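# Shelve three desk items by kind on low shelves

## Task

Take each of the three items lying on the desk and set it on the top surface of whichever low shelf already holds items of the same kind. The robot must not topple or finish leaning over, or the task fails. An item counts as placed only if it stays put by itself; anything the robot is still holding or propping at the end does not count.

## Robot and tools

Robot: a Rainbow Robotics RB-Y1 with a two-wheel differential base (plus two rear casters), two 7-joint arms with parallel grippers, a pan/tilt head, and a torso whose lower leg folds at ankle, knee and hip. The base is 0.66 m long and 0.58 m wide, and its front edge sits 0.10 m ahead of the drive axle. A bent leg can poke out beyond that edge. Now and then a loose object may get a brief shove from outside.

Frames: the base frame has its origin on the floor between the drive wheels, x forward, y left, z up. The chest, left_hand and right_hand are reported in it. The chest point lies on the spine 0.08 m below the shoulders; its x axis is the way the chest faces. Each hand point is midway between the finger pads; the fingers point along the hand's -z and close along its x. Reported hand positions get less accurate at long reach. Odometry is the base frame at scene start. It counts wheel turns only, so wheel slip shows up as travel. Heading runs -3.142 to 3.142, positive to the left.

execute_actions: arguments are "actions" (a list with zero or one action) and optional "cameras" (any of head_camera, left_wrist_camera, right_wrist_camera, or "all"; omitted or null gives all, [] gives none). An empty list only returns state and images. An action may hold "base", "joints", "speeds" and "min_time_s"; its parts start together and may finish at different times.
- base: exactly one key. translate_m is a relative straight drive in metres from where the base currently is, forward positive, -3 to 3. rotate_rad is a relative turn in place in radians, left (counter-clockwise seen from above) positive, -3.2 to 3.2. The base cannot move sideways. A base move counts from the position in the last reported state.
- joints: one flat object keyed by joint name, each value an absolute target (radians, grippers in metres). Ranges: torso_squat_rad 0 to 1.2 (larger lowers the level chest); torso_shift_rad -0.3 to 0.6 (positive pushes hips forward); torso_pitch_rad -0.2 to 1.4 (positive bows forward); torso_yaw_rad -1.5 to 1.5 (positive left). Left arm: left_shoulder_pitch_rad -2.356 to 2.356 (0 hanging, negative raises forward/up/in); left_shoulder_roll_rad 0 to 3.141 (positive lifts outward left); left_shoulder_yaw_rad -2.094 to 2.094; left_elbow_rad -2.617 to 0.01 (0 straight, negative bends forward); left_forearm_roll_rad -3.141 to 3.141; left_wrist_pitch_rad -1.57 to 1.919 (negative tips hand forward); left_hand_roll_rad -2.705 to 2.705; left_gripper_m 0 to 0.1 (pad gap). Right arm uses the same names with right_ and the same ranges, except right_shoulder_roll_rad is -3.141 to 0 (negative lifts outward right); its yaw and rolls share the left arm's sign convention. head_pan_rad -0.523 to 0.523 (positive left, relative to chest); head_tilt_rad -0.35 to 1.57 (positive looks down). Tolerance for done is ±0.02 on joints, ±0.004 on grippers.
- Combined torso limits: squat+shift <= 1.52; squat-shift+pitch <= 1.57; shift+0.5 pitch-0.4 squat <= 0.7; shift+0.3 pitch-0.5 squat <= 0.39. Breaking one leaves commanded torso joints part way, marked off_target.
- speeds: caps for this action only; translate_m 0.05 to 0.4 m/s, rotate_rad 0.1 to 1.509 rad/s (defaults are the maxima). A base move needing over 8.667 s is refused. Top joint speeds: arm 1 rad/s (forearm_roll, wrist_pitch, hand_roll 1.5), head 1.5, squat and pitch 0.3, shift 0.15, torso yaw 0.6, grippers 0.1 m/s.
- min_time_s: 0.1 to 8, a floor on how long each arm and head motion takes.
Any action lasts at most 15 s. Unknown keys or out-of-range values cause refusal with no motion. A joint or base left out may still be driving at its previous target.

wait: seconds 0 to 10, commands nothing, returns state and images. zoom_image: camera plus region [x0,y0,x1,y1] in pixels from the top-left, at most 504 by 504, on that camera's latest full image. Head image is 896x504, wrist images 644x364. finished_scene: pass the scene number; irreversible, reports success.

Result lines: base_status and joint_status tell how each motion ended. done (for the base, the wheels turned the full amount, slip or not); off_target (rested short, may still push); limit_stop_at_<name> (a built-in limit stopped it); contact_stop (torso or arm met hard resistance); time_out (took over 1.5x expected, torso 2.5x, plus 1 s, or 14 s); stopped_with_arm (torso halted because an arm contact-stopped). A contact_stop, time_out or stopped_with_arm halts the whole group (torso joints; all joints of one arm), which then holds in place with old targets dropped. limit_stop_at_own_body means the self-collision guard stopped a move toward the torso, head, leg or base; move apart. joint command not followed, with a cause line, means an arm's targets were withheld (named joints show not_followed) and may be retried with later actions until valid targets arrive; gripper commands still run. on_its_own lists uncommanded parts; held at is the held target, not the actual position. A stop line means the rest of that reply's calls are skipped.

Cautions: to grip, command an opening at least 0.005 m below the object's width; off_target is then normal. After a stop, back off first in a separate action, arms before torso. If both hands share one object and the torso contact-stops at once with nothing in the way, resend all arm joints at their reported values, then retry the torso. The base never stops on contact and may keep pushing furniture; the torso may also shove the robot backward unreported when the leg touches furniture. Never let the arms collide or press together, grippers included. Each arm is rated 3 kg; heavy loads far forward can tip the robot with no safeguard. Joint torque reaching its load limit (shoulders 60.9, elbow 31.3, wrist joints 21.7 N m) freezes the robot 10 s. Holding loads heats motors: MOTOR HOT from 65 °C, brakes and an OVER-TEMPERATURE FAULT at 80 °C; resend targets after. Avoid drops, slips, slams and hard pushes. Faster robot motion and lower arm effort are better.

Each tool is called after "Emit:" as name(argument=value, ...), one argument or row to a line, values as JSON.

## Session

Emit:
execute_actions(
  actions=[],
)

Scene clock: 0.00 s.
base_odometry: x=+0.000 y=+0.000 heading=+0.000 (m, m, rad; odometry frame)
base_status: not commanded
joint_positions: torso_squat_rad=+0.350 torso_shift_rad=+0.000 torso_pitch_rad=-0.001 torso_yaw_rad=-0.001 left_shoulder_pitch_rad=-0.014 left_shoulder_roll_rad=+0.024 left_shoulder_yaw_rad=-0.016 left_elbow_rad=-0.211 left_forearm_roll_rad=+0.049 left_wrist_pitch_rad=+0.047 left_hand_roll_rad=-0.016 left_gripper_m=+0.099 right_shoulder_pitch_rad=+0.030 right_shoulder_roll_rad=-0.008 right_shoulder_yaw_rad=+0.024 right_elbow_rad=-0.257 right_forearm_roll_rad=-0.005 right_wrist_pitch_rad=-0.042 right_hand_roll_rad=-0.002 right_gripper_m=+0.100 head_pan_rad=+0.000 head_tilt_rad=+0.400
joint_status: not commanded
chest: x=-0.2285 y=+0.0010 z=+1.2474 quat_wxyz=(+1.000, -0.001, +0.000, +0.000) (m; base frame)
left_hand: x=-0.1260 y=+0.2358 z=+0.5683 quat_wxyz=(+0.996, +0.008, -0.089, +0.005) (m; base frame)
right_hand: x=-0.1154 y=-0.2243 z=+0.5727 quat_wxyz=(+0.991, -0.003, -0.135, +0.004) (m; base frame)
pictures: head_camera, left_wrist_camera, right_wrist_camera
Images, in order (width x height): head_camera 896x504, left_wrist_camera 644x364, right_wrist_camera 644x364.

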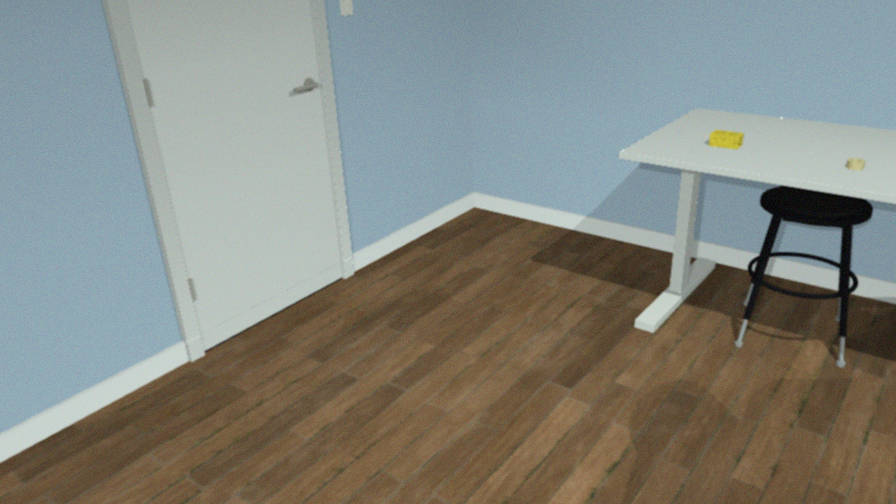

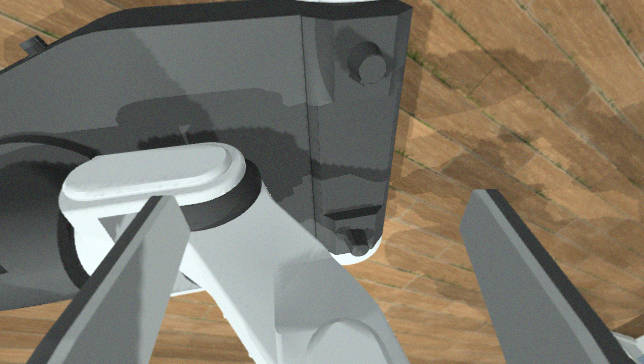

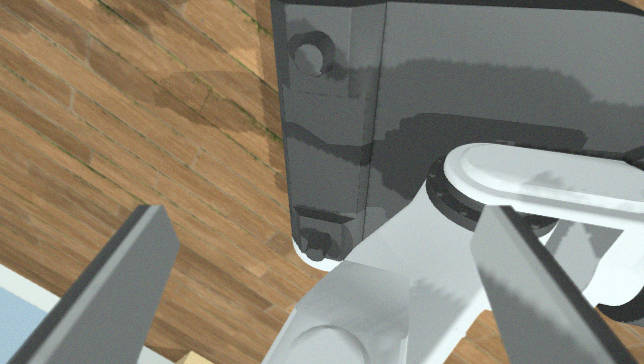

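Look around.

Emit:
execute_actions(
  actions=[
    {"base":{"rotate_rad":-0.6}},
  ],
  cameras=["head_camera"],
)

Emit:
execute_actions(
  actions=[
    {"base":{"rotate_rad":-1.2}},
  ],
  cameras=["head_camera"],
)

Emit:
execute_actions(
  actions=[
    {"base":{"rotate_rad":-1.2}},
  ],
  cameras=["head_camera"],
)

Emit:
execute_actions(
  actions=[
    {"base":{"rotate_rad":-1.2}},
  ],
  cameras=["head_camera"],
)

Scene clock: 11.87 s.
base_odometry: x=+0.000 y=+0.000 heading=-0.600 (m, m, rad; odometry frame)
base_status: done
joint_positions: torso_squat_rad=+0.350 torso_shift_rad=+0.000 torso_pitch_rad=-0.001 torso_yaw_rad=-0.001 left_shoulder_pitch_rad=-0.014 left_shoulder_roll_rad=+0.024 left_shoulder_yaw_rad=-0.016 left_elbow_rad=-0.211 left_forearm_roll_rad=+0.049 left_wrist_pitch_rad=+0.047 left_hand_roll_rad=-0.016 left_gripper_m=+0.099 right_shoulder_pitch_rad=+0.030 right_shoulder_roll_rad=-0.008 right_shoulder_yaw_rad=+0.024 right_elbow_rad=-0.257 right_forearm_roll_rad=-0.005 right_wrist_pitch_rad=-0.042 right_hand_roll_rad=-0.002 right_gripper_m=+0.100 head_pan_rad=+0.000 head_tilt_rad=+0.400
joint_status: not commanded
chest: x=-0.2285 y=+0.0010 z=+1.2474 quat_wxyz=(+1.000, -0.001, +0.000, +0.000) (m; base frame)
left_hand: x=-0.1260 y=+0.2358 z=+0.5683 quat_wxyz=(+0.996, +0.008, -0.089, +0.005) (m; base frame)
right_hand: x=-0.1154 y=-0.2243 z=+0.5727 quat_wxyz=(+0.991, -0.003, -0.135, +0.004) (m; base frame)
pictures: head_camera
Images, in order (width x height): head_camera 896x504.

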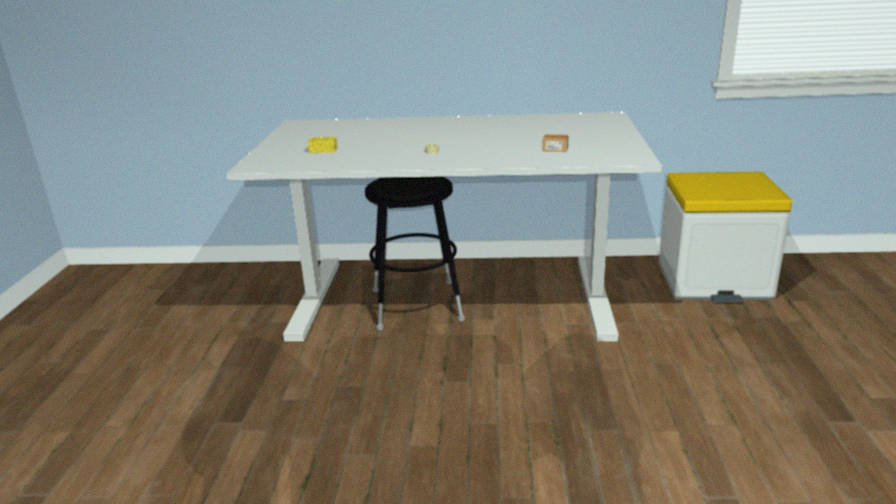

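Scene clock: 15.43 s.
base_odometry: x=+0.000 y=+0.000 heading=-1.799 (m, m, rad; odometry frame)
base_status: done
joint_positions: torso_squat_rad=+0.350 torso_shift_rad=+0.000 torso_pitch_rad=-0.001 torso_yaw_rad=-0.001 left_shoulder_pitch_rad=-0.014 left_shoulder_roll_rad=+0.024 left_shoulder_yaw_rad=-0.016 left_elbow_rad=-0.211 left_forearm_roll_rad=+0.049 left_wrist_pitch_rad=+0.047 left_hand_roll_rad=-0.016 left_gripper_m=+0.099 right_shoulder_pitch_rad=+0.030 right_shoulder_roll_rad=-0.008 right_shoulder_yaw_rad=+0.024 right_elbow_rad=-0.257 right_forearm_roll_rad=-0.005 right_wrist_pitch_rad=-0.042 right_hand_roll_rad=-0.002 right_gripper_m=+0.100 head_pan_rad=+0.000 head_tilt_rad=+0.400
joint_status: not commanded
chest: x=-0.2286 y=+0.0010 z=+1.2474 quat_wxyz=(+1.000, -0.001, +0.000, +0.000) (m; base frame)
left_hand: x=-0.1260 y=+0.2358 z=+0.5683 quat_wxyz=(+0.996, +0.008, -0.089, +0.005) (m; base frame)
right_hand: x=-0.1154 y=-0.2243 z=+0.5727 quat_wxyz=(+0.991, -0.003, -0.135, +0.004) (m; base frame)
pictures: head_camera
Images, in order (width x height): head_camera 896x504.

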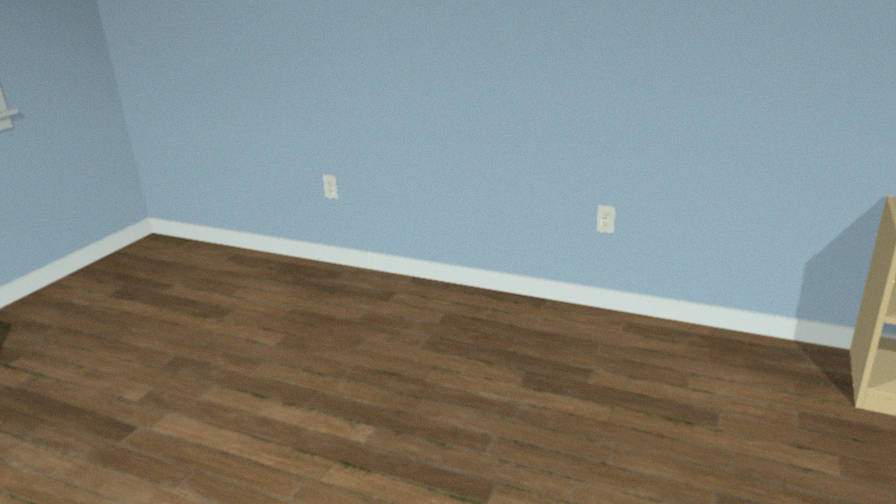

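Scene clock: 18.97 s.
base_odometry: x=+0.000 y=+0.000 heading=-2.999 (m, m, rad; odometry frame)
base_status: done
joint_positions: torso_squat_rad=+0.350 torso_shift_rad=+0.000 torso_pitch_rad=-0.001 torso_yaw_rad=-0.001 left_shoulder_pitch_rad=-0.014 left_shoulder_roll_rad=+0.024 left_shoulder_yaw_rad=-0.016 left_elbow_rad=-0.211 left_forearm_roll_rad=+0.049 left_wrist_pitch_rad=+0.047 left_hand_roll_rad=-0.016 left_gripper_m=+0.099 right_shoulder_pitch_rad=+0.030 right_shoulder_roll_rad=-0.008 right_shoulder_yaw_rad=+0.024 right_elbow_rad=-0.257 right_forearm_roll_rad=-0.005 right_wrist_pitch_rad=-0.042 right_hand_roll_rad=-0.002 right_gripper_m=+0.100 head_pan_rad=+0.000 head_tilt_rad=+0.400
joint_status: not commanded
chest: x=-0.2286 y=+0.0010 z=+1.2474 quat_wxyz=(+1.000, -0.001, +0.000, +0.000) (m; base frame)
left_hand: x=-0.1260 y=+0.2358 z=+0.5683 quat_wxyz=(+0.996, +0.008, -0.089, +0.005) (m; base frame)
right_hand: x=-0.1154 y=-0.2243 z=+0.5727 quat_wxyz=(+0.991, -0.003, -0.135, +0.004) (m; base frame)
pictures: head_camera
Images, in order (width x height): head_camera 896x504.

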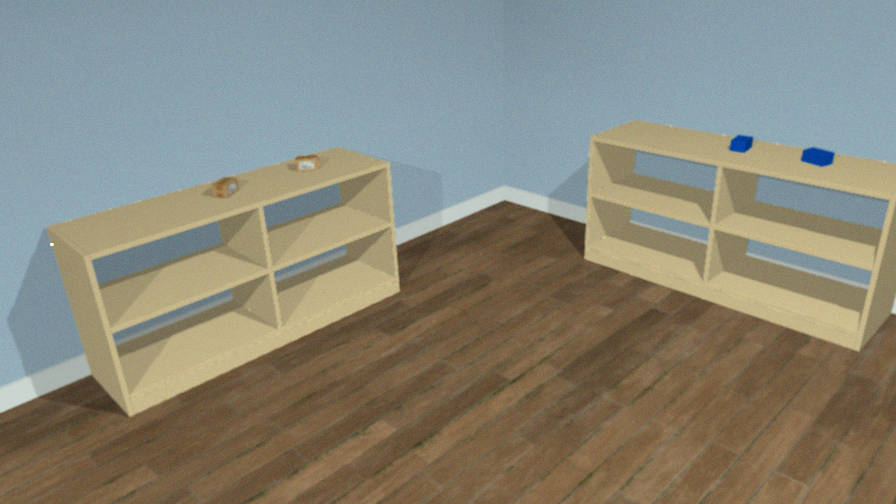

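Scene clock: 22.43 s.
base_odometry: x=+0.000 y=+0.000 heading=+2.085 (m, m, rad; odometry frame)
base_status: done
joint_positions: torso_squat_rad=+0.350 torso_shift_rad=+0.000 torso_pitch_rad=-0.001 torso_yaw_rad=-0.001 left_shoulder_pitch_rad=-0.014 left_shoulder_roll_rad=+0.024 left_shoulder_yaw_rad=-0.016 left_elbow_rad=-0.211 left_forearm_roll_rad=+0.049 left_wrist_pitch_rad=+0.047 left_hand_roll_rad=-0.016 left_gripper_m=+0.099 right_shoulder_pitch_rad=+0.030 right_shoulder_roll_rad=-0.008 right_shoulder_yaw_rad=+0.024 right_elbow_rad=-0.257 right_forearm_roll_rad=-0.005 right_wrist_pitch_rad=-0.042 right_hand_roll_rad=-0.002 right_gripper_m=+0.100 head_pan_rad=+0.000 head_tilt_rad=+0.400
joint_status: not commanded
chest: x=-0.2286 y=+0.0010 z=+1.2474 quat_wxyz=(+1.000, -0.001, +0.000, +0.000) (m; base frame)
left_hand: x=-0.1260 y=+0.2358 z=+0.5683 quat_wxyz=(+0.996, +0.008, -0.089, +0.005) (m; base frame)
right_hand: x=-0.1154 y=-0.2243 z=+0.5727 quat_wxyz=(+0.991, -0.003, -0.135, +0.004) (m; base frame)
pictures: head_camera
Images, in order (width x height): head_camera 896x504.

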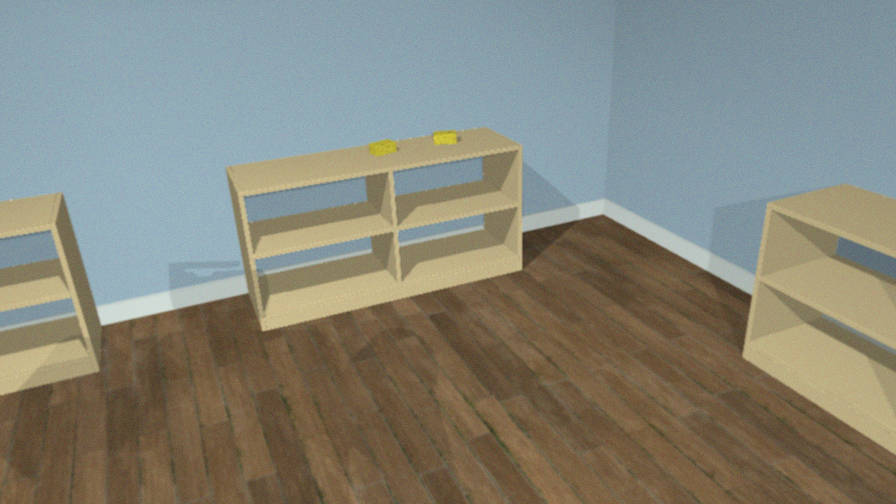

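Emit:
execute_actions(
  actions=[
    {"base":{"rotate_rad":-1.0}},
  ],
  cameras=["head_camera"],
)

Scene clock: 26.63 s.
base_odometry: x=+0.000 y=+0.000 heading=+1.086 (m, m, rad; odometry frame)
base_status: done
joint_positions: torso_squat_rad=+0.350 torso_shift_rad=+0.000 torso_pitch_rad=-0.001 torso_yaw_rad=-0.001 left_shoulder_pitch_rad=-0.014 left_shoulder_roll_rad=+0.024 left_shoulder_yaw_rad=-0.016 left_elbow_rad=-0.211 left_forearm_roll_rad=+0.049 left_wrist_pitch_rad=+0.047 left_hand_roll_rad=-0.016 left_gripper_m=+0.099 right_shoulder_pitch_rad=+0.030 right_shoulder_roll_rad=-0.008 right_shoulder_yaw_rad=+0.024 right_elbow_rad=-0.257 right_forearm_roll_rad=-0.005 right_wrist_pitch_rad=-0.042 right_hand_roll_rad=-0.002 right_gripper_m=+0.100 head_pan_rad=+0.000 head_tilt_rad=+0.400
joint_status: not commanded
chest: x=-0.2286 y=+0.0010 z=+1.2474 quat_wxyz=(+1.000, -0.001, +0.000, +0.000) (m; base frame)
left_hand: x=-0.1260 y=+0.2358 z=+0.5683 quat_wxyz=(+0.996, +0.008, -0.089, +0.005) (m; base frame)
right_hand: x=-0.1154 y=-0.2243 z=+0.5727 quat_wxyz=(+0.991, -0.003, -0.135, +0.004) (m; base frame)
pictures: head_camera
Images, in order (width x height): head_camera 896x504.

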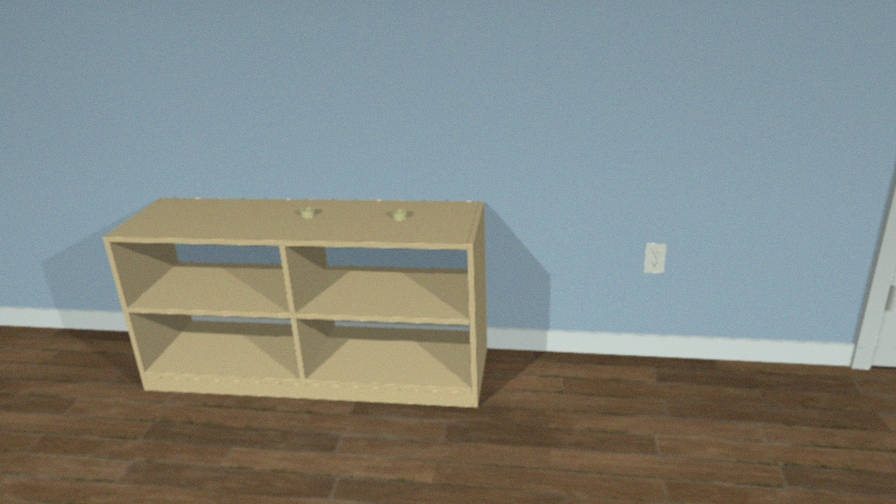

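Emit:
execute_actions(
  actions=[
    {"base":{"rotate_rad":-1.686},"joints":{"left_shoulder_pitch_rad":-0.8,"left_elbow_rad":-1.0,"left_wrist_pitch_rad":1.8,"right_shoulder_pitch_rad":-0.8,"right_elbow_rad":-1.0,"right_wrist_pitch_rad":1.8,"head_tilt_rad":0.7}},
  ],
  cameras=[],
)

Emit:
execute_actions(
  actions=[
    {"base":{"translate_m":1.8}},
  ],
)

Scene clock: 37.93 s.
base_odometry: x=+0.000 y=+0.000 heading=-0.600 (m, m, rad; odometry frame)
base_status: done
joint_positions: torso_squat_rad=+0.350 torso_shift_rad=-0.001 torso_pitch_rad=-0.001 torso_yaw_rad=-0.001 left_shoulder_pitch_rad=-0.800 left_shoulder_roll_rad=+0.024 left_shoulder_yaw_rad=-0.016 left_elbow_rad=-1.000 left_forearm_roll_rad=+0.049 left_wrist_pitch_rad=+1.800 left_hand_roll_rad=-0.016 left_gripper_m=+0.099 right_shoulder_pitch_rad=-0.801 right_shoulder_roll_rad=-0.008 right_shoulder_yaw_rad=+0.024 right_elbow_rad=-1.000 right_forearm_roll_rad=-0.005 right_wrist_pitch_rad=+1.800 right_hand_roll_rad=-0.002 right_gripper_m=+0.100 head_pan_rad=+0.000 head_tilt_rad=+0.700
joint_status: all done
chest: x=-0.2286 y=+0.0010 z=+1.2474 quat_wxyz=(+1.000, -0.001, +0.000, +0.000) (m; base frame)
left_hand: x=+0.2222 y=+0.1483 z=+0.9312 quat_wxyz=(+0.990, +0.041, +0.023, -0.133) (m; base frame)
right_hand: x=+0.2222 y=-0.1474 z=+0.9318 quat_wxyz=(+0.990, -0.062, +0.020, +0.128) (m; base frame)
pictures: none
No camera images: the call's "cameras" was empty. Leave "cameras" out to get every camera's image.

Scene clock: 44.00 s.
base_odometry: x=+1.485 y=-1.017 heading=-0.600 (m, m, rad; odometry frame)
base_status: done
joint_positions: torso_squat_rad=+0.350 torso_shift_rad=+0.000 torso_pitch_rad=-0.001 torso_yaw_rad=-0.001 left_shoulder_pitch_rad=-0.800 left_shoulder_roll_rad=+0.024 left_shoulder_yaw_rad=-0.016 left_elbow_rad=-1.000 left_forearm_roll_rad=+0.049 left_wrist_pitch_rad=+1.800 left_hand_roll_rad=-0.016 left_gripper_m=+0.099 right_shoulder_pitch_rad=-0.800 right_shoulder_roll_rad=-0.008 right_shoulder_yaw_rad=+0.024 right_elbow_rad=-1.000 right_forearm_roll_rad=-0.005 right_wrist_pitch_rad=+1.800 right_hand_roll_rad=-0.002 right_gripper_m=+0.100 head_pan_rad=+0.000 head_tilt_rad=+0.700
joint_status: not commanded
chest: x=-0.2285 y=+0.0010 z=+1.2474 quat_wxyz=(+1.000, -0.001, +0.000, +0.000) (m; base frame)
left_hand: x=+0.2222 y=+0.1483 z=+0.9311 quat_wxyz=(+0.990, +0.041, +0.023, -0.133) (m; base frame)
right_hand: x=+0.2222 y=-0.1474 z=+0.9317 quat_wxyz=(+0.990, -0.062, +0.020, +0.128) (m; base frame)
pictures: head_camera, left_wrist_camera, right_wrist_camera
Images, in order (width x height): head_camera 896x504, left_wrist_camera 644x364, right_wrist_camera 644x364.

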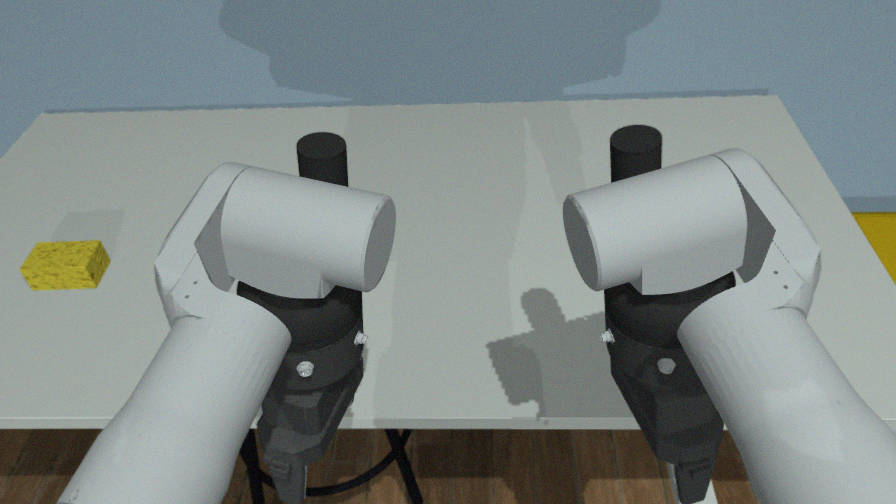

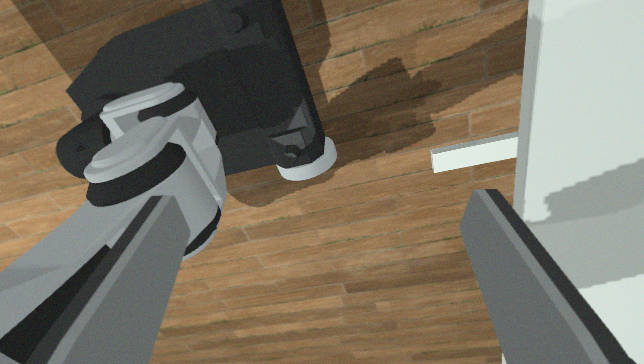

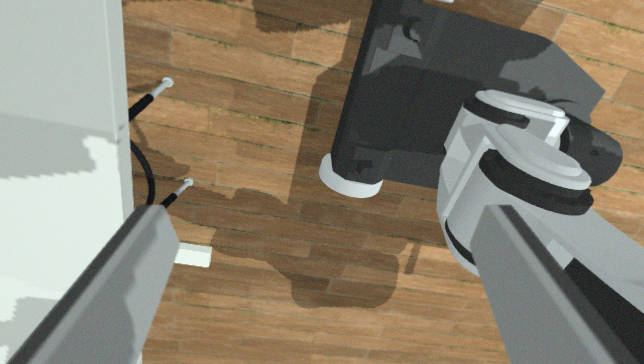

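Emit:
execute_actions(
  actions=[
    {"joints":{"left_shoulder_roll_rad":0.5,"right_shoulder_roll_rad":-0.5}},
  ],
)

Scene clock: 47.07 s.
base_odometry: x=+1.485 y=-1.017 heading=-0.600 (m, m, rad; odometry frame)
base_status: not commanded
joint_positions: torso_squat_rad=+0.350 torso_shift_rad=+0.000 torso_pitch_rad=-0.001 torso_yaw_rad=-0.001 left_shoulder_pitch_rad=-0.800 left_shoulder_roll_rad=+0.500 left_shoulder_yaw_rad=-0.016 left_elbow_rad=-1.000 left_forearm_roll_rad=+0.049 left_wrist_pitch_rad=+1.800 left_hand_roll_rad=-0.016 left_gripper_m=+0.099 right_shoulder_pitch_rad=-0.800 right_shoulder_roll_rad=-0.500 right_shoulder_yaw_rad=+0.024 right_elbow_rad=-1.000 right_forearm_roll_rad=-0.005 right_wrist_pitch_rad=+1.800 right_hand_roll_rad=-0.002 right_gripper_m=+0.100 head_pan_rad=+0.000 head_tilt_rad=+0.700
joint_status: all done
chest: x=-0.2285 y=+0.0010 z=+1.2474 quat_wxyz=(+1.000, -0.001, +0.000, +0.000) (m; base frame)
left_hand: x=+0.2440 y=+0.4202 z=+1.0071 quat_wxyz=(+0.978, +0.206, -0.006, +0.034) (m; base frame)
right_hand: x=+0.2429 y=-0.4281 z=+1.0129 quat_wxyz=(+0.972, -0.232, -0.008, -0.046) (m; base frame)
pictures: head_camera, left_wrist_camera, right_wrist_camera
Images, in order (width x height): head_camera 896x504, left_wrist_camera 644x364, right_wrist_camera 644x364.

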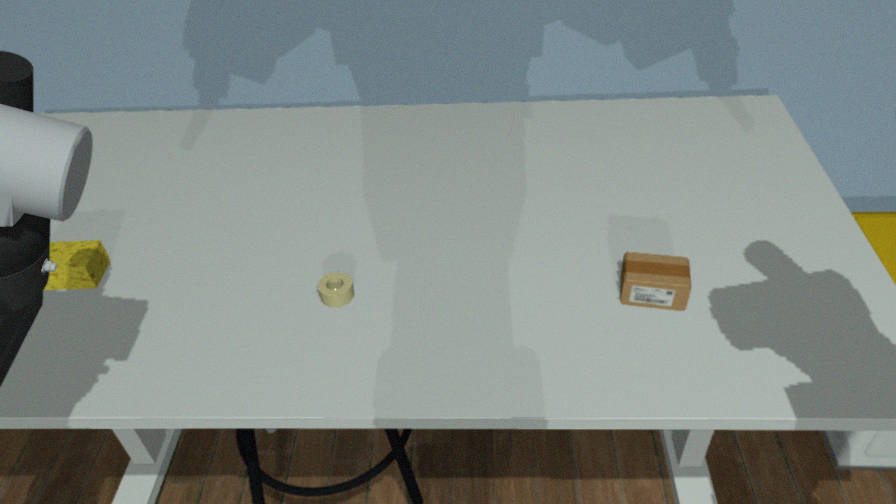

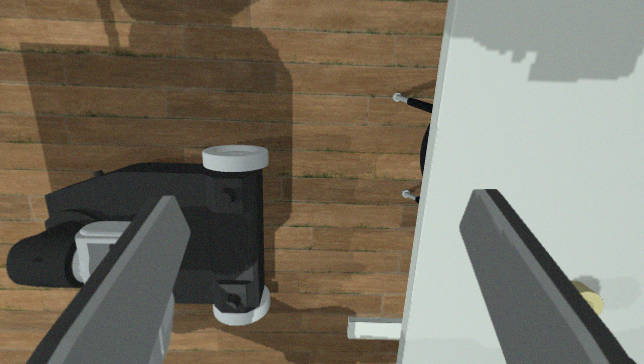

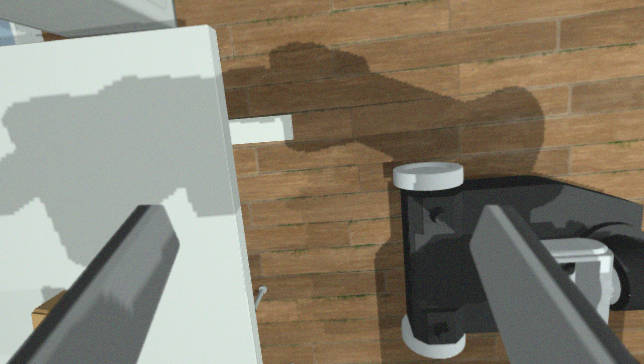

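Emit:
execute_actions(
  actions=[
    {"base":{"translate_m":0.15},"joints":{"left_shoulder_roll_rad":0.05,"right_shoulder_roll_rad":-0.3,"left_shoulder_pitch_rad":-1.2,"left_elbow_rad":-0.5,"left_wrist_pitch_rad":1.7,"right_shoulder_pitch_rad":-1.2,"right_elbow_rad":-0.5,"right_wrist_pitch_rad":1.7}},
  ],
)

Scene clock: 52.77 s.
base_odometry: x=+1.609 y=-1.101 heading=-0.600 (m, m, rad; odometry frame)
base_status: done
joint_positions: torso_squat_rad=+0.350 torso_shift_rad=+0.000 torso_pitch_rad=-0.001 torso_yaw_rad=-0.001 left_shoulder_pitch_rad=-1.200 left_shoulder_roll_rad=+0.050 left_shoulder_yaw_rad=-0.016 left_elbow_rad=-0.500 left_forearm_roll_rad=+0.049 left_wrist_pitch_rad=+1.700 left_hand_roll_rad=-0.016 left_gripper_m=+0.099 right_shoulder_pitch_rad=-1.200 right_shoulder_roll_rad=-0.300 right_shoulder_yaw_rad=+0.024 right_elbow_rad=-0.500 right_forearm_roll_rad=-0.005 right_wrist_pitch_rad=+1.700 right_hand_roll_rad=-0.002 right_gripper_m=+0.100 head_pan_rad=+0.000 head_tilt_rad=+0.700
joint_status: all done
chest: x=-0.2285 y=+0.0009 z=+1.2474 quat_wxyz=(+1.000, -0.001, +0.000, +0.000) (m; base frame)
left_hand: x=+0.2704 y=+0.1442 z=+0.9926 quat_wxyz=(+0.983, +0.101, +0.028, -0.150) (m; base frame)
right_hand: x=+0.2973 y=-0.2953 z=+1.0377 quat_wxyz=(+0.984, -0.174, +0.004, +0.026) (m; base frame)
pictures: head_camera, left_wrist_camera, right_wrist_camera
Images, in order (width x height): head_camera 896x504, left_wrist_camera 644x364, right_wrist_camera 644x364.

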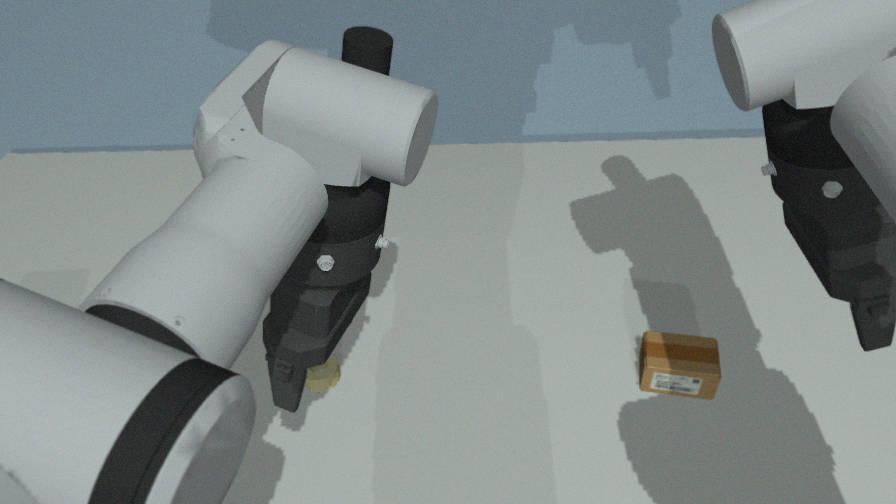

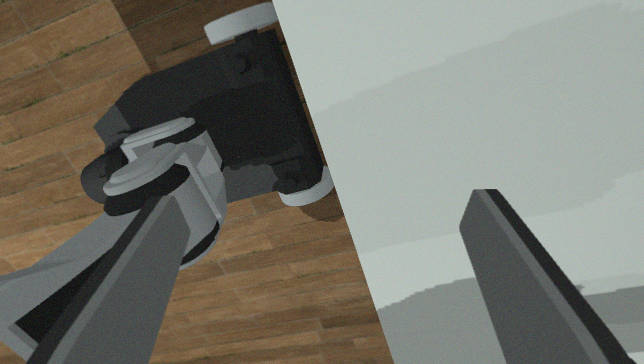

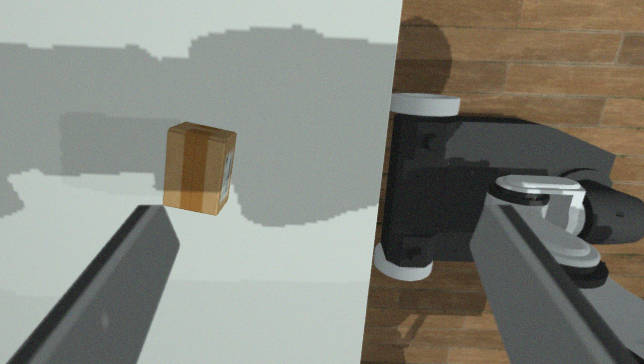

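Emit:
execute_actions(
  actions=[
    {"joints":{"torso_squat_rad":0.75,"torso_shift_rad":0.15}},
  ],
)

Scene clock: 57.97 s.
base_odometry: x=+1.609 y=-1.101 heading=-0.600 (m, m, rad; odometry frame)
base_status: not commanded
joint_positions: torso_squat_rad=+0.750 torso_shift_rad=+0.150 torso_pitch_rad=-0.001 torso_yaw_rad=-0.001 left_shoulder_pitch_rad=-1.200 left_shoulder_roll_rad=+0.050 left_shoulder_yaw_rad=-0.016 left_elbow_rad=-0.500 left_forearm_roll_rad=+0.049 left_wrist_pitch_rad=+1.700 left_hand_roll_rad=-0.016 left_gripper_m=+0.099 right_shoulder_pitch_rad=-1.200 right_shoulder_roll_rad=-0.300 right_shoulder_yaw_rad=+0.024 right_elbow_rad=-0.500 right_forearm_roll_rad=-0.005 right_wrist_pitch_rad=+1.700 right_hand_roll_rad=-0.002 right_gripper_m=+0.100 head_pan_rad=+0.000 head_tilt_rad=+0.700
joint_status: all done
chest: x=-0.1517 y=+0.0008 z=+1.0964 quat_wxyz=(+1.000, -0.001, +0.000, +0.000) (m; base frame)
left_hand: x=+0.3472 y=+0.1441 z=+0.8416 quat_wxyz=(+0.983, +0.101, +0.028, -0.150) (m; base frame)
right_hand: x=+0.3742 y=-0.2954 z=+0.8867 quat_wxyz=(+0.984, -0.174, +0.004, +0.026) (m; base frame)
pictures: head_camera, left_wrist_camera, right_wrist_camera
Images, in order (width x height): head_camera 896x504, left_wrist_camera 644x364, right_wrist_camera 644x364.

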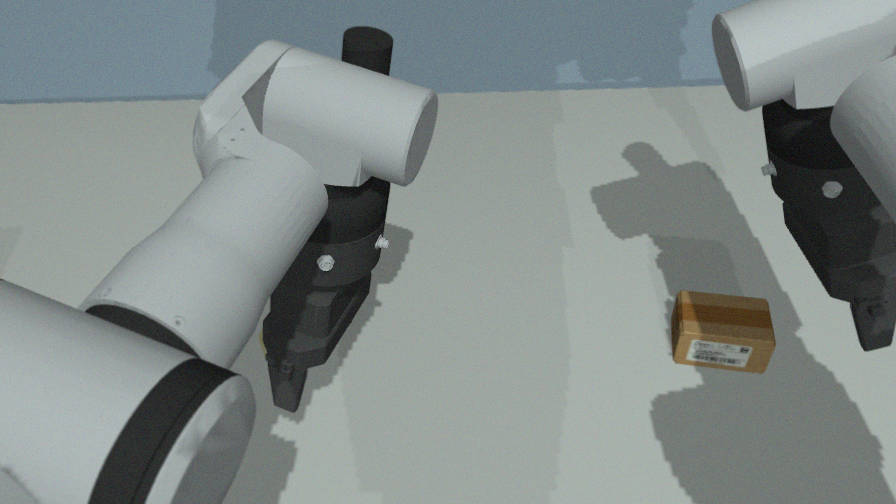

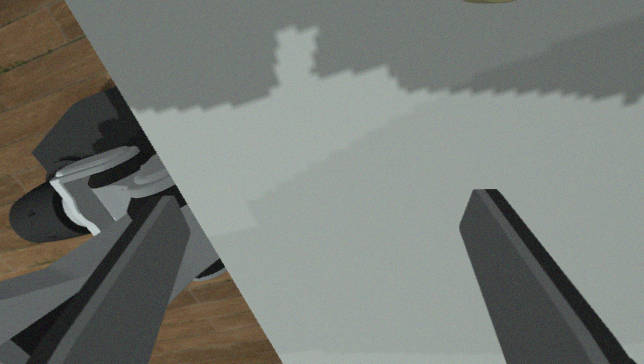

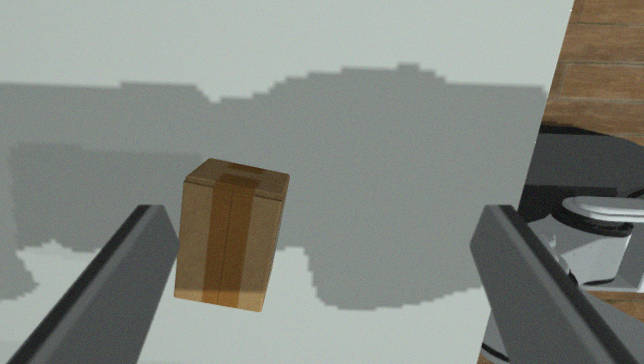

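Emit:
execute_actions(
  actions=[
    {"joints":{"torso_squat_rad":0.95,"torso_shift_rad":0.25,"left_shoulder_pitch_rad":-1.45,"left_wrist_pitch_rad":1.9}},
  ],
  cameras=["right_wrist_camera"],
)

Scene clock: 61.03 s.
base_odometry: x=+1.609 y=-1.101 heading=-0.600 (m, m, rad; odometry frame)
base_status: not commanded
joint_positions: torso_squat_rad=+0.950 torso_shift_rad=+0.250 torso_pitch_rad=-0.001 torso_yaw_rad=-0.001 left_shoulder_pitch_rad=-1.450 left_shoulder_roll_rad=+0.050 left_shoulder_yaw_rad=-0.016 left_elbow_rad=-0.500 left_forearm_roll_rad=+0.049 left_wrist_pitch_rad=+1.900 left_hand_roll_rad=-0.016 left_gripper_m=+0.099 right_shoulder_pitch_rad=-1.200 right_shoulder_roll_rad=-0.300 right_shoulder_yaw_rad=+0.024 right_elbow_rad=-0.500 right_forearm_roll_rad=-0.005 right_wrist_pitch_rad=+1.700 right_hand_roll_rad=-0.002 right_gripper_m=+0.100 head_pan_rad=+0.000 head_tilt_rad=+0.700
joint_status: all done
chest: x=-0.1275 y=+0.0008 z=+0.9844 quat_wxyz=(+1.000, -0.001, +0.000, +0.000) (m; base frame)
left_hand: x=+0.3839 y=+0.1143 z=+0.8522 quat_wxyz=(+0.977, +0.134, +0.006, -0.166) (m; base frame)
right_hand: x=+0.3983 y=-0.2955 z=+0.7748 quat_wxyz=(+0.984, -0.174, +0.004, +0.026) (m; base frame)
pictures: right_wrist_camera
Images, in order (width x height): right_wrist_camera 644x364.

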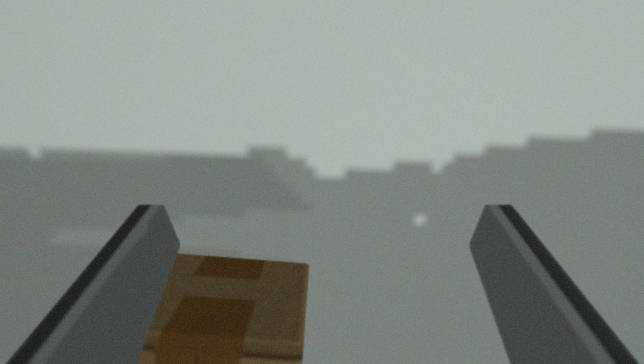

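Emit:
execute_actions(
  actions=[
    {"joints":{"right_gripper_m":0.0}},
  ],
)

Scene clock: 63.67 s.
base_odometry: x=+1.609 y=-1.101 heading=-0.600 (m, m, rad; odometry frame)
base_status: not commanded
joint_positions: torso_squat_rad=+0.950 torso_shift_rad=+0.250 torso_pitch_rad=-0.001 torso_yaw_rad=-0.001 left_shoulder_pitch_rad=-1.450 left_shoulder_roll_rad=+0.050 left_shoulder_yaw_rad=-0.016 left_elbow_rad=-0.500 left_forearm_roll_rad=+0.049 left_wrist_pitch_rad=+1.900 left_hand_roll_rad=-0.016 left_gripper_m=+0.099 right_shoulder_pitch_rad=-1.200 right_shoulder_roll_rad=-0.300 right_shoulder_yaw_rad=+0.024 right_elbow_rad=-0.500 right_forearm_roll_rad=-0.005 right_wrist_pitch_rad=+1.700 right_hand_roll_rad=-0.002 right_gripper_m=+0.000 head_pan_rad=+0.000 head_tilt_rad=+0.700
joint_status: all done
chest: x=-0.1275 y=+0.0008 z=+0.9844 quat_wxyz=(+1.000, -0.001, +0.000, +0.000) (m; base frame)
left_hand: x=+0.3839 y=+0.1143 z=+0.8522 quat_wxyz=(+0.977, +0.134, +0.006, -0.166) (m; base frame)
right_hand: x=+0.3983 y=-0.2955 z=+0.7748 quat_wxyz=(+0.984, -0.174, +0.004, +0.026) (m; base frame)
pictures: head_camera, left_wrist_camera, right_wrist_camera
Images, in order (width x height): head_camera 896x504, left_wrist_camera 644x364, right_wrist_camera 644x364.

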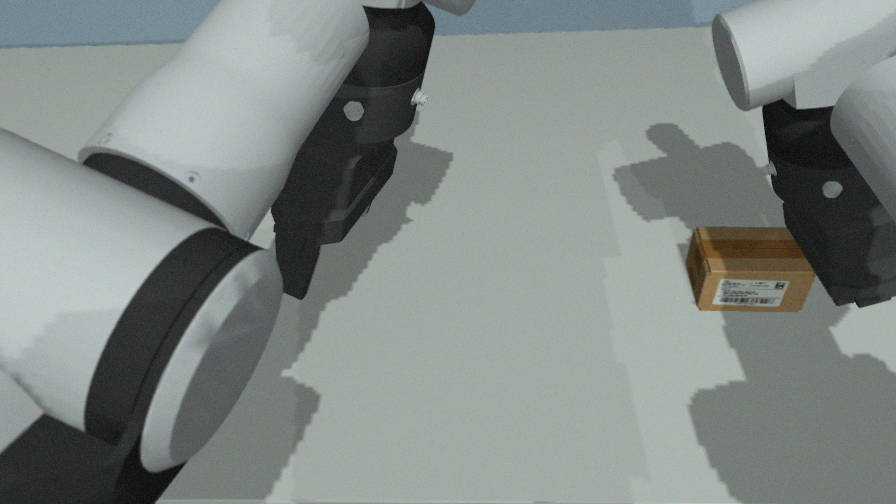

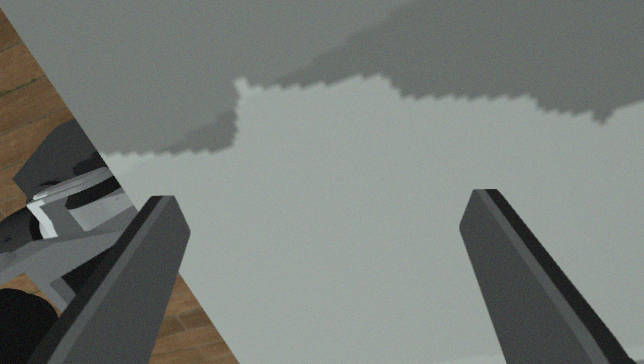

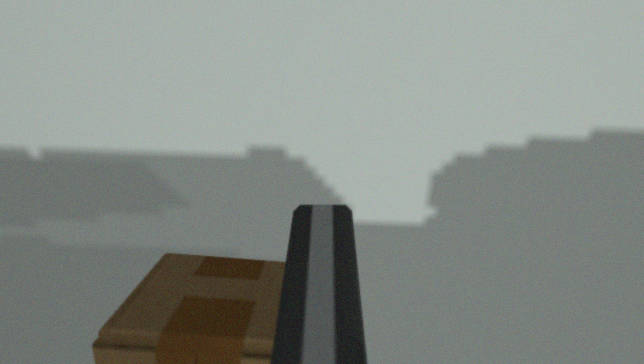

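Emit:
execute_actions(
  actions=[
    {"joints":{"right_gripper_m":0.1,"right_shoulder_pitch_rad":-1.35,"right_wrist_pitch_rad":1.85}},
  ],
  cameras=[],
)

Emit:
execute_actions(
  actions=[
    {"joints":{"right_shoulder_roll_rad":-0.17}},
  ],
  cameras=["right_wrist_camera"],
)

Scene clock: 67.73 s.
base_odometry: x=+1.609 y=-1.101 heading=-0.600 (m, m, rad; odometry frame)
base_status: not commanded
joint_positions: torso_squat_rad=+0.950 torso_shift_rad=+0.250 torso_pitch_rad=-0.001 torso_yaw_rad=-0.001 left_shoulder_pitch_rad=-1.450 left_shoulder_roll_rad=+0.050 left_shoulder_yaw_rad=-0.016 left_elbow_rad=-0.500 left_forearm_roll_rad=+0.049 left_wrist_pitch_rad=+1.900 left_hand_roll_rad=-0.016 left_gripper_m=+0.099 right_shoulder_pitch_rad=-1.350 right_shoulder_roll_rad=-0.300 right_shoulder_yaw_rad=+0.024 right_elbow_rad=-0.500 right_forearm_roll_rad=-0.005 right_wrist_pitch_rad=+1.850 right_hand_roll_rad=-0.002 right_gripper_m=+0.100 head_pan_rad=+0.000 head_tilt_rad=+0.700
joint_status: all done
chest: x=-0.1275 y=+0.0008 z=+0.9844 quat_wxyz=(+1.000, -0.001, +0.000, +0.000) (m; base frame)
left_hand: x=+0.3839 y=+0.1144 z=+0.8522 quat_wxyz=(+0.977, +0.134, +0.006, -0.166) (m; base frame)
right_hand: x=+0.4027 y=-0.2700 z=+0.8500 quat_wxyz=(+0.984, -0.178, +0.004, +0.025) (m; base frame)
pictures: none
No camera images: the call's "cameras" was empty. Leave "cameras" out to get every camera's image.

Scene clock: 68.43 s.
base_odometry: x=+1.609 y=-1.101 heading=-0.600 (m, m, rad; odometry frame)
base_status: not commanded
joint_positions: torso_squat_rad=+0.950 torso_shift_rad=+0.250 torso_pitch_rad=-0.001 torso_yaw_rad=-0.001 left_shoulder_pitch_rad=-1.450 left_shoulder_roll_rad=+0.050 left_shoulder_yaw_rad=-0.016 left_elbow_rad=-0.500 left_forearm_roll_rad=+0.049 left_wrist_pitch_rad=+1.900 left_hand_roll_rad=-0.016 left_gripper_m=+0.099 right_shoulder_pitch_rad=-1.350 right_shoulder_roll_rad=-0.170 right_shoulder_yaw_rad=+0.024 right_elbow_rad=-0.500 right_forearm_roll_rad=-0.005 right_wrist_pitch_rad=+1.850 right_hand_roll_rad=-0.002 right_gripper_m=+0.100 head_pan_rad=+0.000 head_tilt_rad=+0.700
joint_status: all done
chest: x=-0.1275 y=+0.0008 z=+0.9844 quat_wxyz=(+1.000, -0.001, +0.000, +0.000) (m; base frame)
left_hand: x=+0.3839 y=+0.1144 z=+0.8522 quat_wxyz=(+0.977, +0.134, +0.006, -0.166) (m; base frame)
right_hand: x=+0.3947 y=-0.2006 z=+0.8265 quat_wxyz=(+0.982, -0.164, +0.014, +0.088) (m; base frame)
pictures: right_wrist_camera
Images, in order (width x height): right_wrist_camera 644x364.

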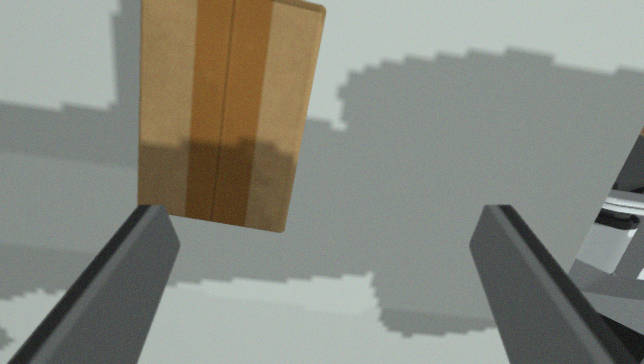

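Move forward 0.03 and lower.

Emit:
execute_actions(
  actions=[
    {"base":{"translate_m":0.035},"joints":{"right_shoulder_pitch_rad":-1.25,"right_wrist_pitch_rad":1.75,"right_shoulder_roll_rad":-0.15}},
  ],
  cameras=["right_wrist_camera"],
)

Emit:
execute_actions(
  actions=[
    {"joints":{"right_gripper_m":0.0}},
  ],
)

Scene clock: 80.47 s.
TORQUE FAULT: right_shoulder_pitch_rad reached its load limit. The robot stopped for 10 seconds, dropped its targets and accepts commands again. The stop added 9.1 s to the call and to motion_time.
base_odometry: x=+1.620 y=-1.109 heading=-0.600 (m, m, rad; odometry frame)
base_status: translate_m torque_fault (by the wheels' count: +0.013 of +0.035)
joint_positions: torso_squat_rad=+0.950 torso_shift_rad=+0.249 torso_pitch_rad=-0.003 torso_yaw_rad=+0.000 left_shoulder_pitch_rad=-1.450 left_shoulder_roll_rad=+0.050 left_shoulder_yaw_rad=-0.016 left_elbow_rad=-0.500 left_forearm_roll_rad=+0.049 left_wrist_pitch_rad=+1.900 left_hand_roll_rad=-0.016 left_gripper_m=+0.099 right_shoulder_pitch_rad=-1.301 right_shoulder_roll_rad=-0.161 right_shoulder_yaw_rad=+0.024 right_elbow_rad=-0.509 right_forearm_roll_rad=-0.005 right_wrist_pitch_rad=+1.791 right_hand_roll_rad=-0.002 right_gripper_m=+0.100 head_pan_rad=+0.000 head_tilt_rad=+0.700
joint_status: right_shoulder_pitch_rad torque_fault (moved +0.050 of +0.100); right_wrist_pitch_rad torque_fault (moved -0.059 of -0.100); the others done
on_its_own: right_shoulder_pitch_rad is held at -1.294, not at your -1.250, since a torque_fault; right_wrist_pitch_rad is held at +1.791, not at your +1.750, since a torque_fault
chest: x=-0.1284 y=+0.0010 z=+0.9844 quat_wxyz=(+1.000, -0.001, -0.001, +0.000) (m; base frame)
left_hand: x=+0.3833 y=+0.1147 z=+0.8530 quat_wxyz=(+0.977, +0.134, +0.005, -0.166) (m; base frame)
right_hand: x=+0.3970 y=-0.2010 z=+0.8030 quat_wxyz=(+0.983, -0.158, +0.005, +0.093) (m; base frame)
pictures: right_wrist_camera
Images, in order (width x height): right_wrist_camera 644x364.

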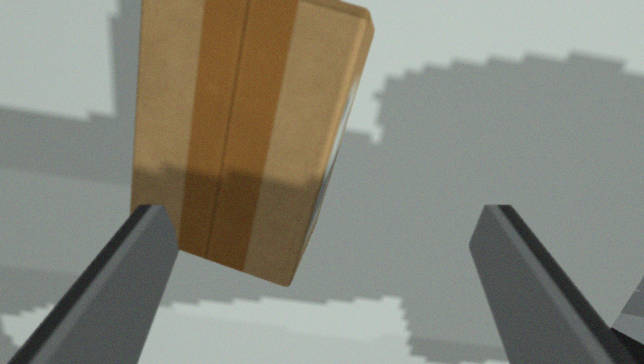

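not run: a stop came earlier in this reply.

Emit:
execute_actions(
  actions=[
    {"joints":{"right_shoulder_pitch_rad":-1.36,"right_wrist_pitch_rad":1.85}},
  ],
  cameras=[],
)

Emit:
execute_actions(
  actions=[
    {"base":{"translate_m":0.035}},
  ],
  cameras=["right_wrist_camera"],
)

Scene clock: 83.50 s.
base_odometry: x=+1.620 y=-1.109 heading=-0.600 (m, m, rad; odometry frame)
base_status: not commanded
joint_positions: torso_squat_rad=+0.950 torso_shift_rad=+0.250 torso_pitch_rad=-0.001 torso_yaw_rad=-0.001 left_shoulder_pitch_rad=-1.450 left_shoulder_roll_rad=+0.050 left_shoulder_yaw_rad=-0.016 left_elbow_rad=-0.500 left_forearm_roll_rad=+0.049 left_wrist_pitch_rad=+1.900 left_hand_roll_rad=-0.016 left_gripper_m=+0.099 right_shoulder_pitch_rad=-1.361 right_shoulder_roll_rad=-0.160 right_shoulder_yaw_rad=+0.024 right_elbow_rad=-0.506 right_forearm_roll_rad=-0.005 right_wrist_pitch_rad=+1.850 right_hand_roll_rad=-0.002 right_gripper_m=+0.100 head_pan_rad=+0.000 head_tilt_rad=+0.700
joint_status: all done
chest: x=-0.1275 y=+0.0008 z=+0.9844 quat_wxyz=(+1.000, -0.001, +0.000, +0.000) (m; base frame)
left_hand: x=+0.3839 y=+0.1144 z=+0.8522 quat_wxyz=(+0.977, +0.134, +0.006, -0.166) (m; base frame)
right_hand: x=+0.3969 y=-0.1929 z=+0.8311 quat_wxyz=(+0.982, -0.163, +0.007, +0.094) (m; base frame)
pictures: none
No camera images: the call's "cameras" was empty. Leave "cameras" out to get every camera's image.

Scene clock: 84.63 s.
base_odometry: x=+1.649 y=-1.129 heading=-0.600 (m, m, rad; odometry frame)
base_status: done
joint_positions: torso_squat_rad=+0.950 torso_shift_rad=+0.250 torso_pitch_rad=-0.001 torso_yaw_rad=-0.001 left_shoulder_pitch_rad=-1.450 left_shoulder_roll_rad=+0.050 left_shoulder_yaw_rad=-0.016 left_elbow_rad=-0.500 left_forearm_roll_rad=+0.049 left_wrist_pitch_rad=+1.900 left_hand_roll_rad=-0.016 left_gripper_m=+0.099 right_shoulder_pitch_rad=-1.360 right_shoulder_roll_rad=-0.160 right_shoulder_yaw_rad=+0.024 right_elbow_rad=-0.506 right_forearm_roll_rad=-0.005 right_wrist_pitch_rad=+1.850 right_hand_roll_rad=-0.002 right_gripper_m=+0.100 head_pan_rad=+0.000 head_tilt_rad=+0.700
joint_status: not commanded
chest: x=-0.1275 y=+0.0008 z=+0.9844 quat_wxyz=(+1.000, -0.001, +0.000, +0.000) (m; base frame)
left_hand: x=+0.3839 y=+0.1144 z=+0.8521 quat_wxyz=(+0.977, +0.134, +0.006, -0.166) (m; base frame)
right_hand: x=+0.3969 y=-0.1929 z=+0.8310 quat_wxyz=(+0.982, -0.163, +0.007, +0.094) (m; base frame)
pictures: right_wrist_camera
Images, in order (width x height): right_wrist_camera 644x364.

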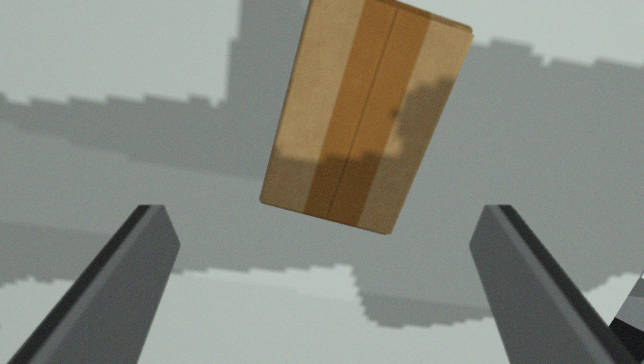

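Emit:
execute_actions(
  actions=[
    {"joints":{"right_shoulder_pitch_rad":-1.27,"right_wrist_pitch_rad":1.77,"right_shoulder_roll_rad":-0.13}},
  ],
  cameras=[],
)

Emit:
execute_actions(
  actions=[
    {"joints":{"right_gripper_m":0.0}},
  ],
  cameras=["right_wrist_camera"],
)

Scene clock: 90.27 s.
base_odometry: x=+1.649 y=-1.129 heading=-0.600 (m, m, rad; odometry frame)
base_status: not commanded
joint_positions: torso_squat_rad=+0.950 torso_shift_rad=+0.250 torso_pitch_rad=-0.001 torso_yaw_rad=-0.001 left_shoulder_pitch_rad=-1.450 left_shoulder_roll_rad=+0.050 left_shoulder_yaw_rad=-0.016 left_elbow_rad=-0.500 left_forearm_roll_rad=+0.049 left_wrist_pitch_rad=+1.900 left_hand_roll_rad=-0.016 left_gripper_m=+0.099 right_shoulder_pitch_rad=-1.270 right_shoulder_roll_rad=-0.130 right_shoulder_yaw_rad=+0.024 right_elbow_rad=-0.505 right_forearm_roll_rad=-0.005 right_wrist_pitch_rad=+1.770 right_hand_roll_rad=-0.002 right_gripper_m=+0.100 head_pan_rad=+0.000 head_tilt_rad=+0.700
joint_status: all done
chest: x=-0.1275 y=+0.0008 z=+0.9844 quat_wxyz=(+1.000, -0.001, +0.000, +0.000) (m; base frame)
left_hand: x=+0.3839 y=+0.1144 z=+0.8521 quat_wxyz=(+0.977, +0.134, +0.006, -0.166) (m; base frame)
right_hand: x=+0.3905 y=-0.1895 z=+0.7808 quat_wxyz=(+0.983, -0.150, +0.015, +0.106) (m; base frame)
pictures: none
No camera images: the call's "cameras" was empty. Leave "cameras" out to get every camera's image.

Scene clock: 91.73 s.
base_odometry: x=+1.649 y=-1.129 heading=-0.600 (m, m, rad; odometry frame)
base_status: not commanded
joint_positions: torso_squat_rad=+0.950 torso_shift_rad=+0.250 torso_pitch_rad=-0.001 torso_yaw_rad=-0.001 left_shoulder_pitch_rad=-1.450 left_shoulder_roll_rad=+0.050 left_shoulder_yaw_rad=-0.016 left_elbow_rad=-0.500 left_forearm_roll_rad=+0.049 left_wrist_pitch_rad=+1.900 left_hand_roll_rad=-0.016 left_gripper_m=+0.099 right_shoulder_pitch_rad=-1.270 right_shoulder_roll_rad=-0.130 right_shoulder_yaw_rad=+0.024 right_elbow_rad=-0.505 right_forearm_roll_rad=-0.005 right_wrist_pitch_rad=+1.770 right_hand_roll_rad=-0.002 right_gripper_m=+0.064 head_pan_rad=+0.000 head_tilt_rad=+0.700
joint_status: right_gripper_m off_target (ended at +0.064, target +0.000)
chest: x=-0.1275 y=+0.0008 z=+0.9844 quat_wxyz=(+1.000, -0.001, +0.000, +0.000) (m; base frame)
left_hand: x=+0.3839 y=+0.1144 z=+0.8521 quat_wxyz=(+0.977, +0.134, +0.006, -0.166) (m; base frame)
right_hand: x=+0.3905 y=-0.1895 z=+0.7808 quat_wxyz=(+0.983, -0.150, +0.015, +0.106) (m; base frame)
pictures: right_wrist_camera
Images, in order (width x height): right_wrist_camera 644x364.

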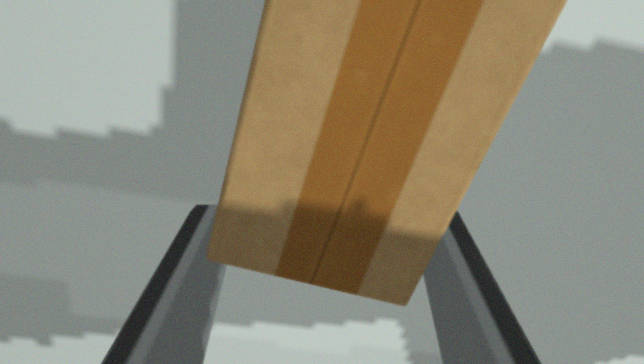

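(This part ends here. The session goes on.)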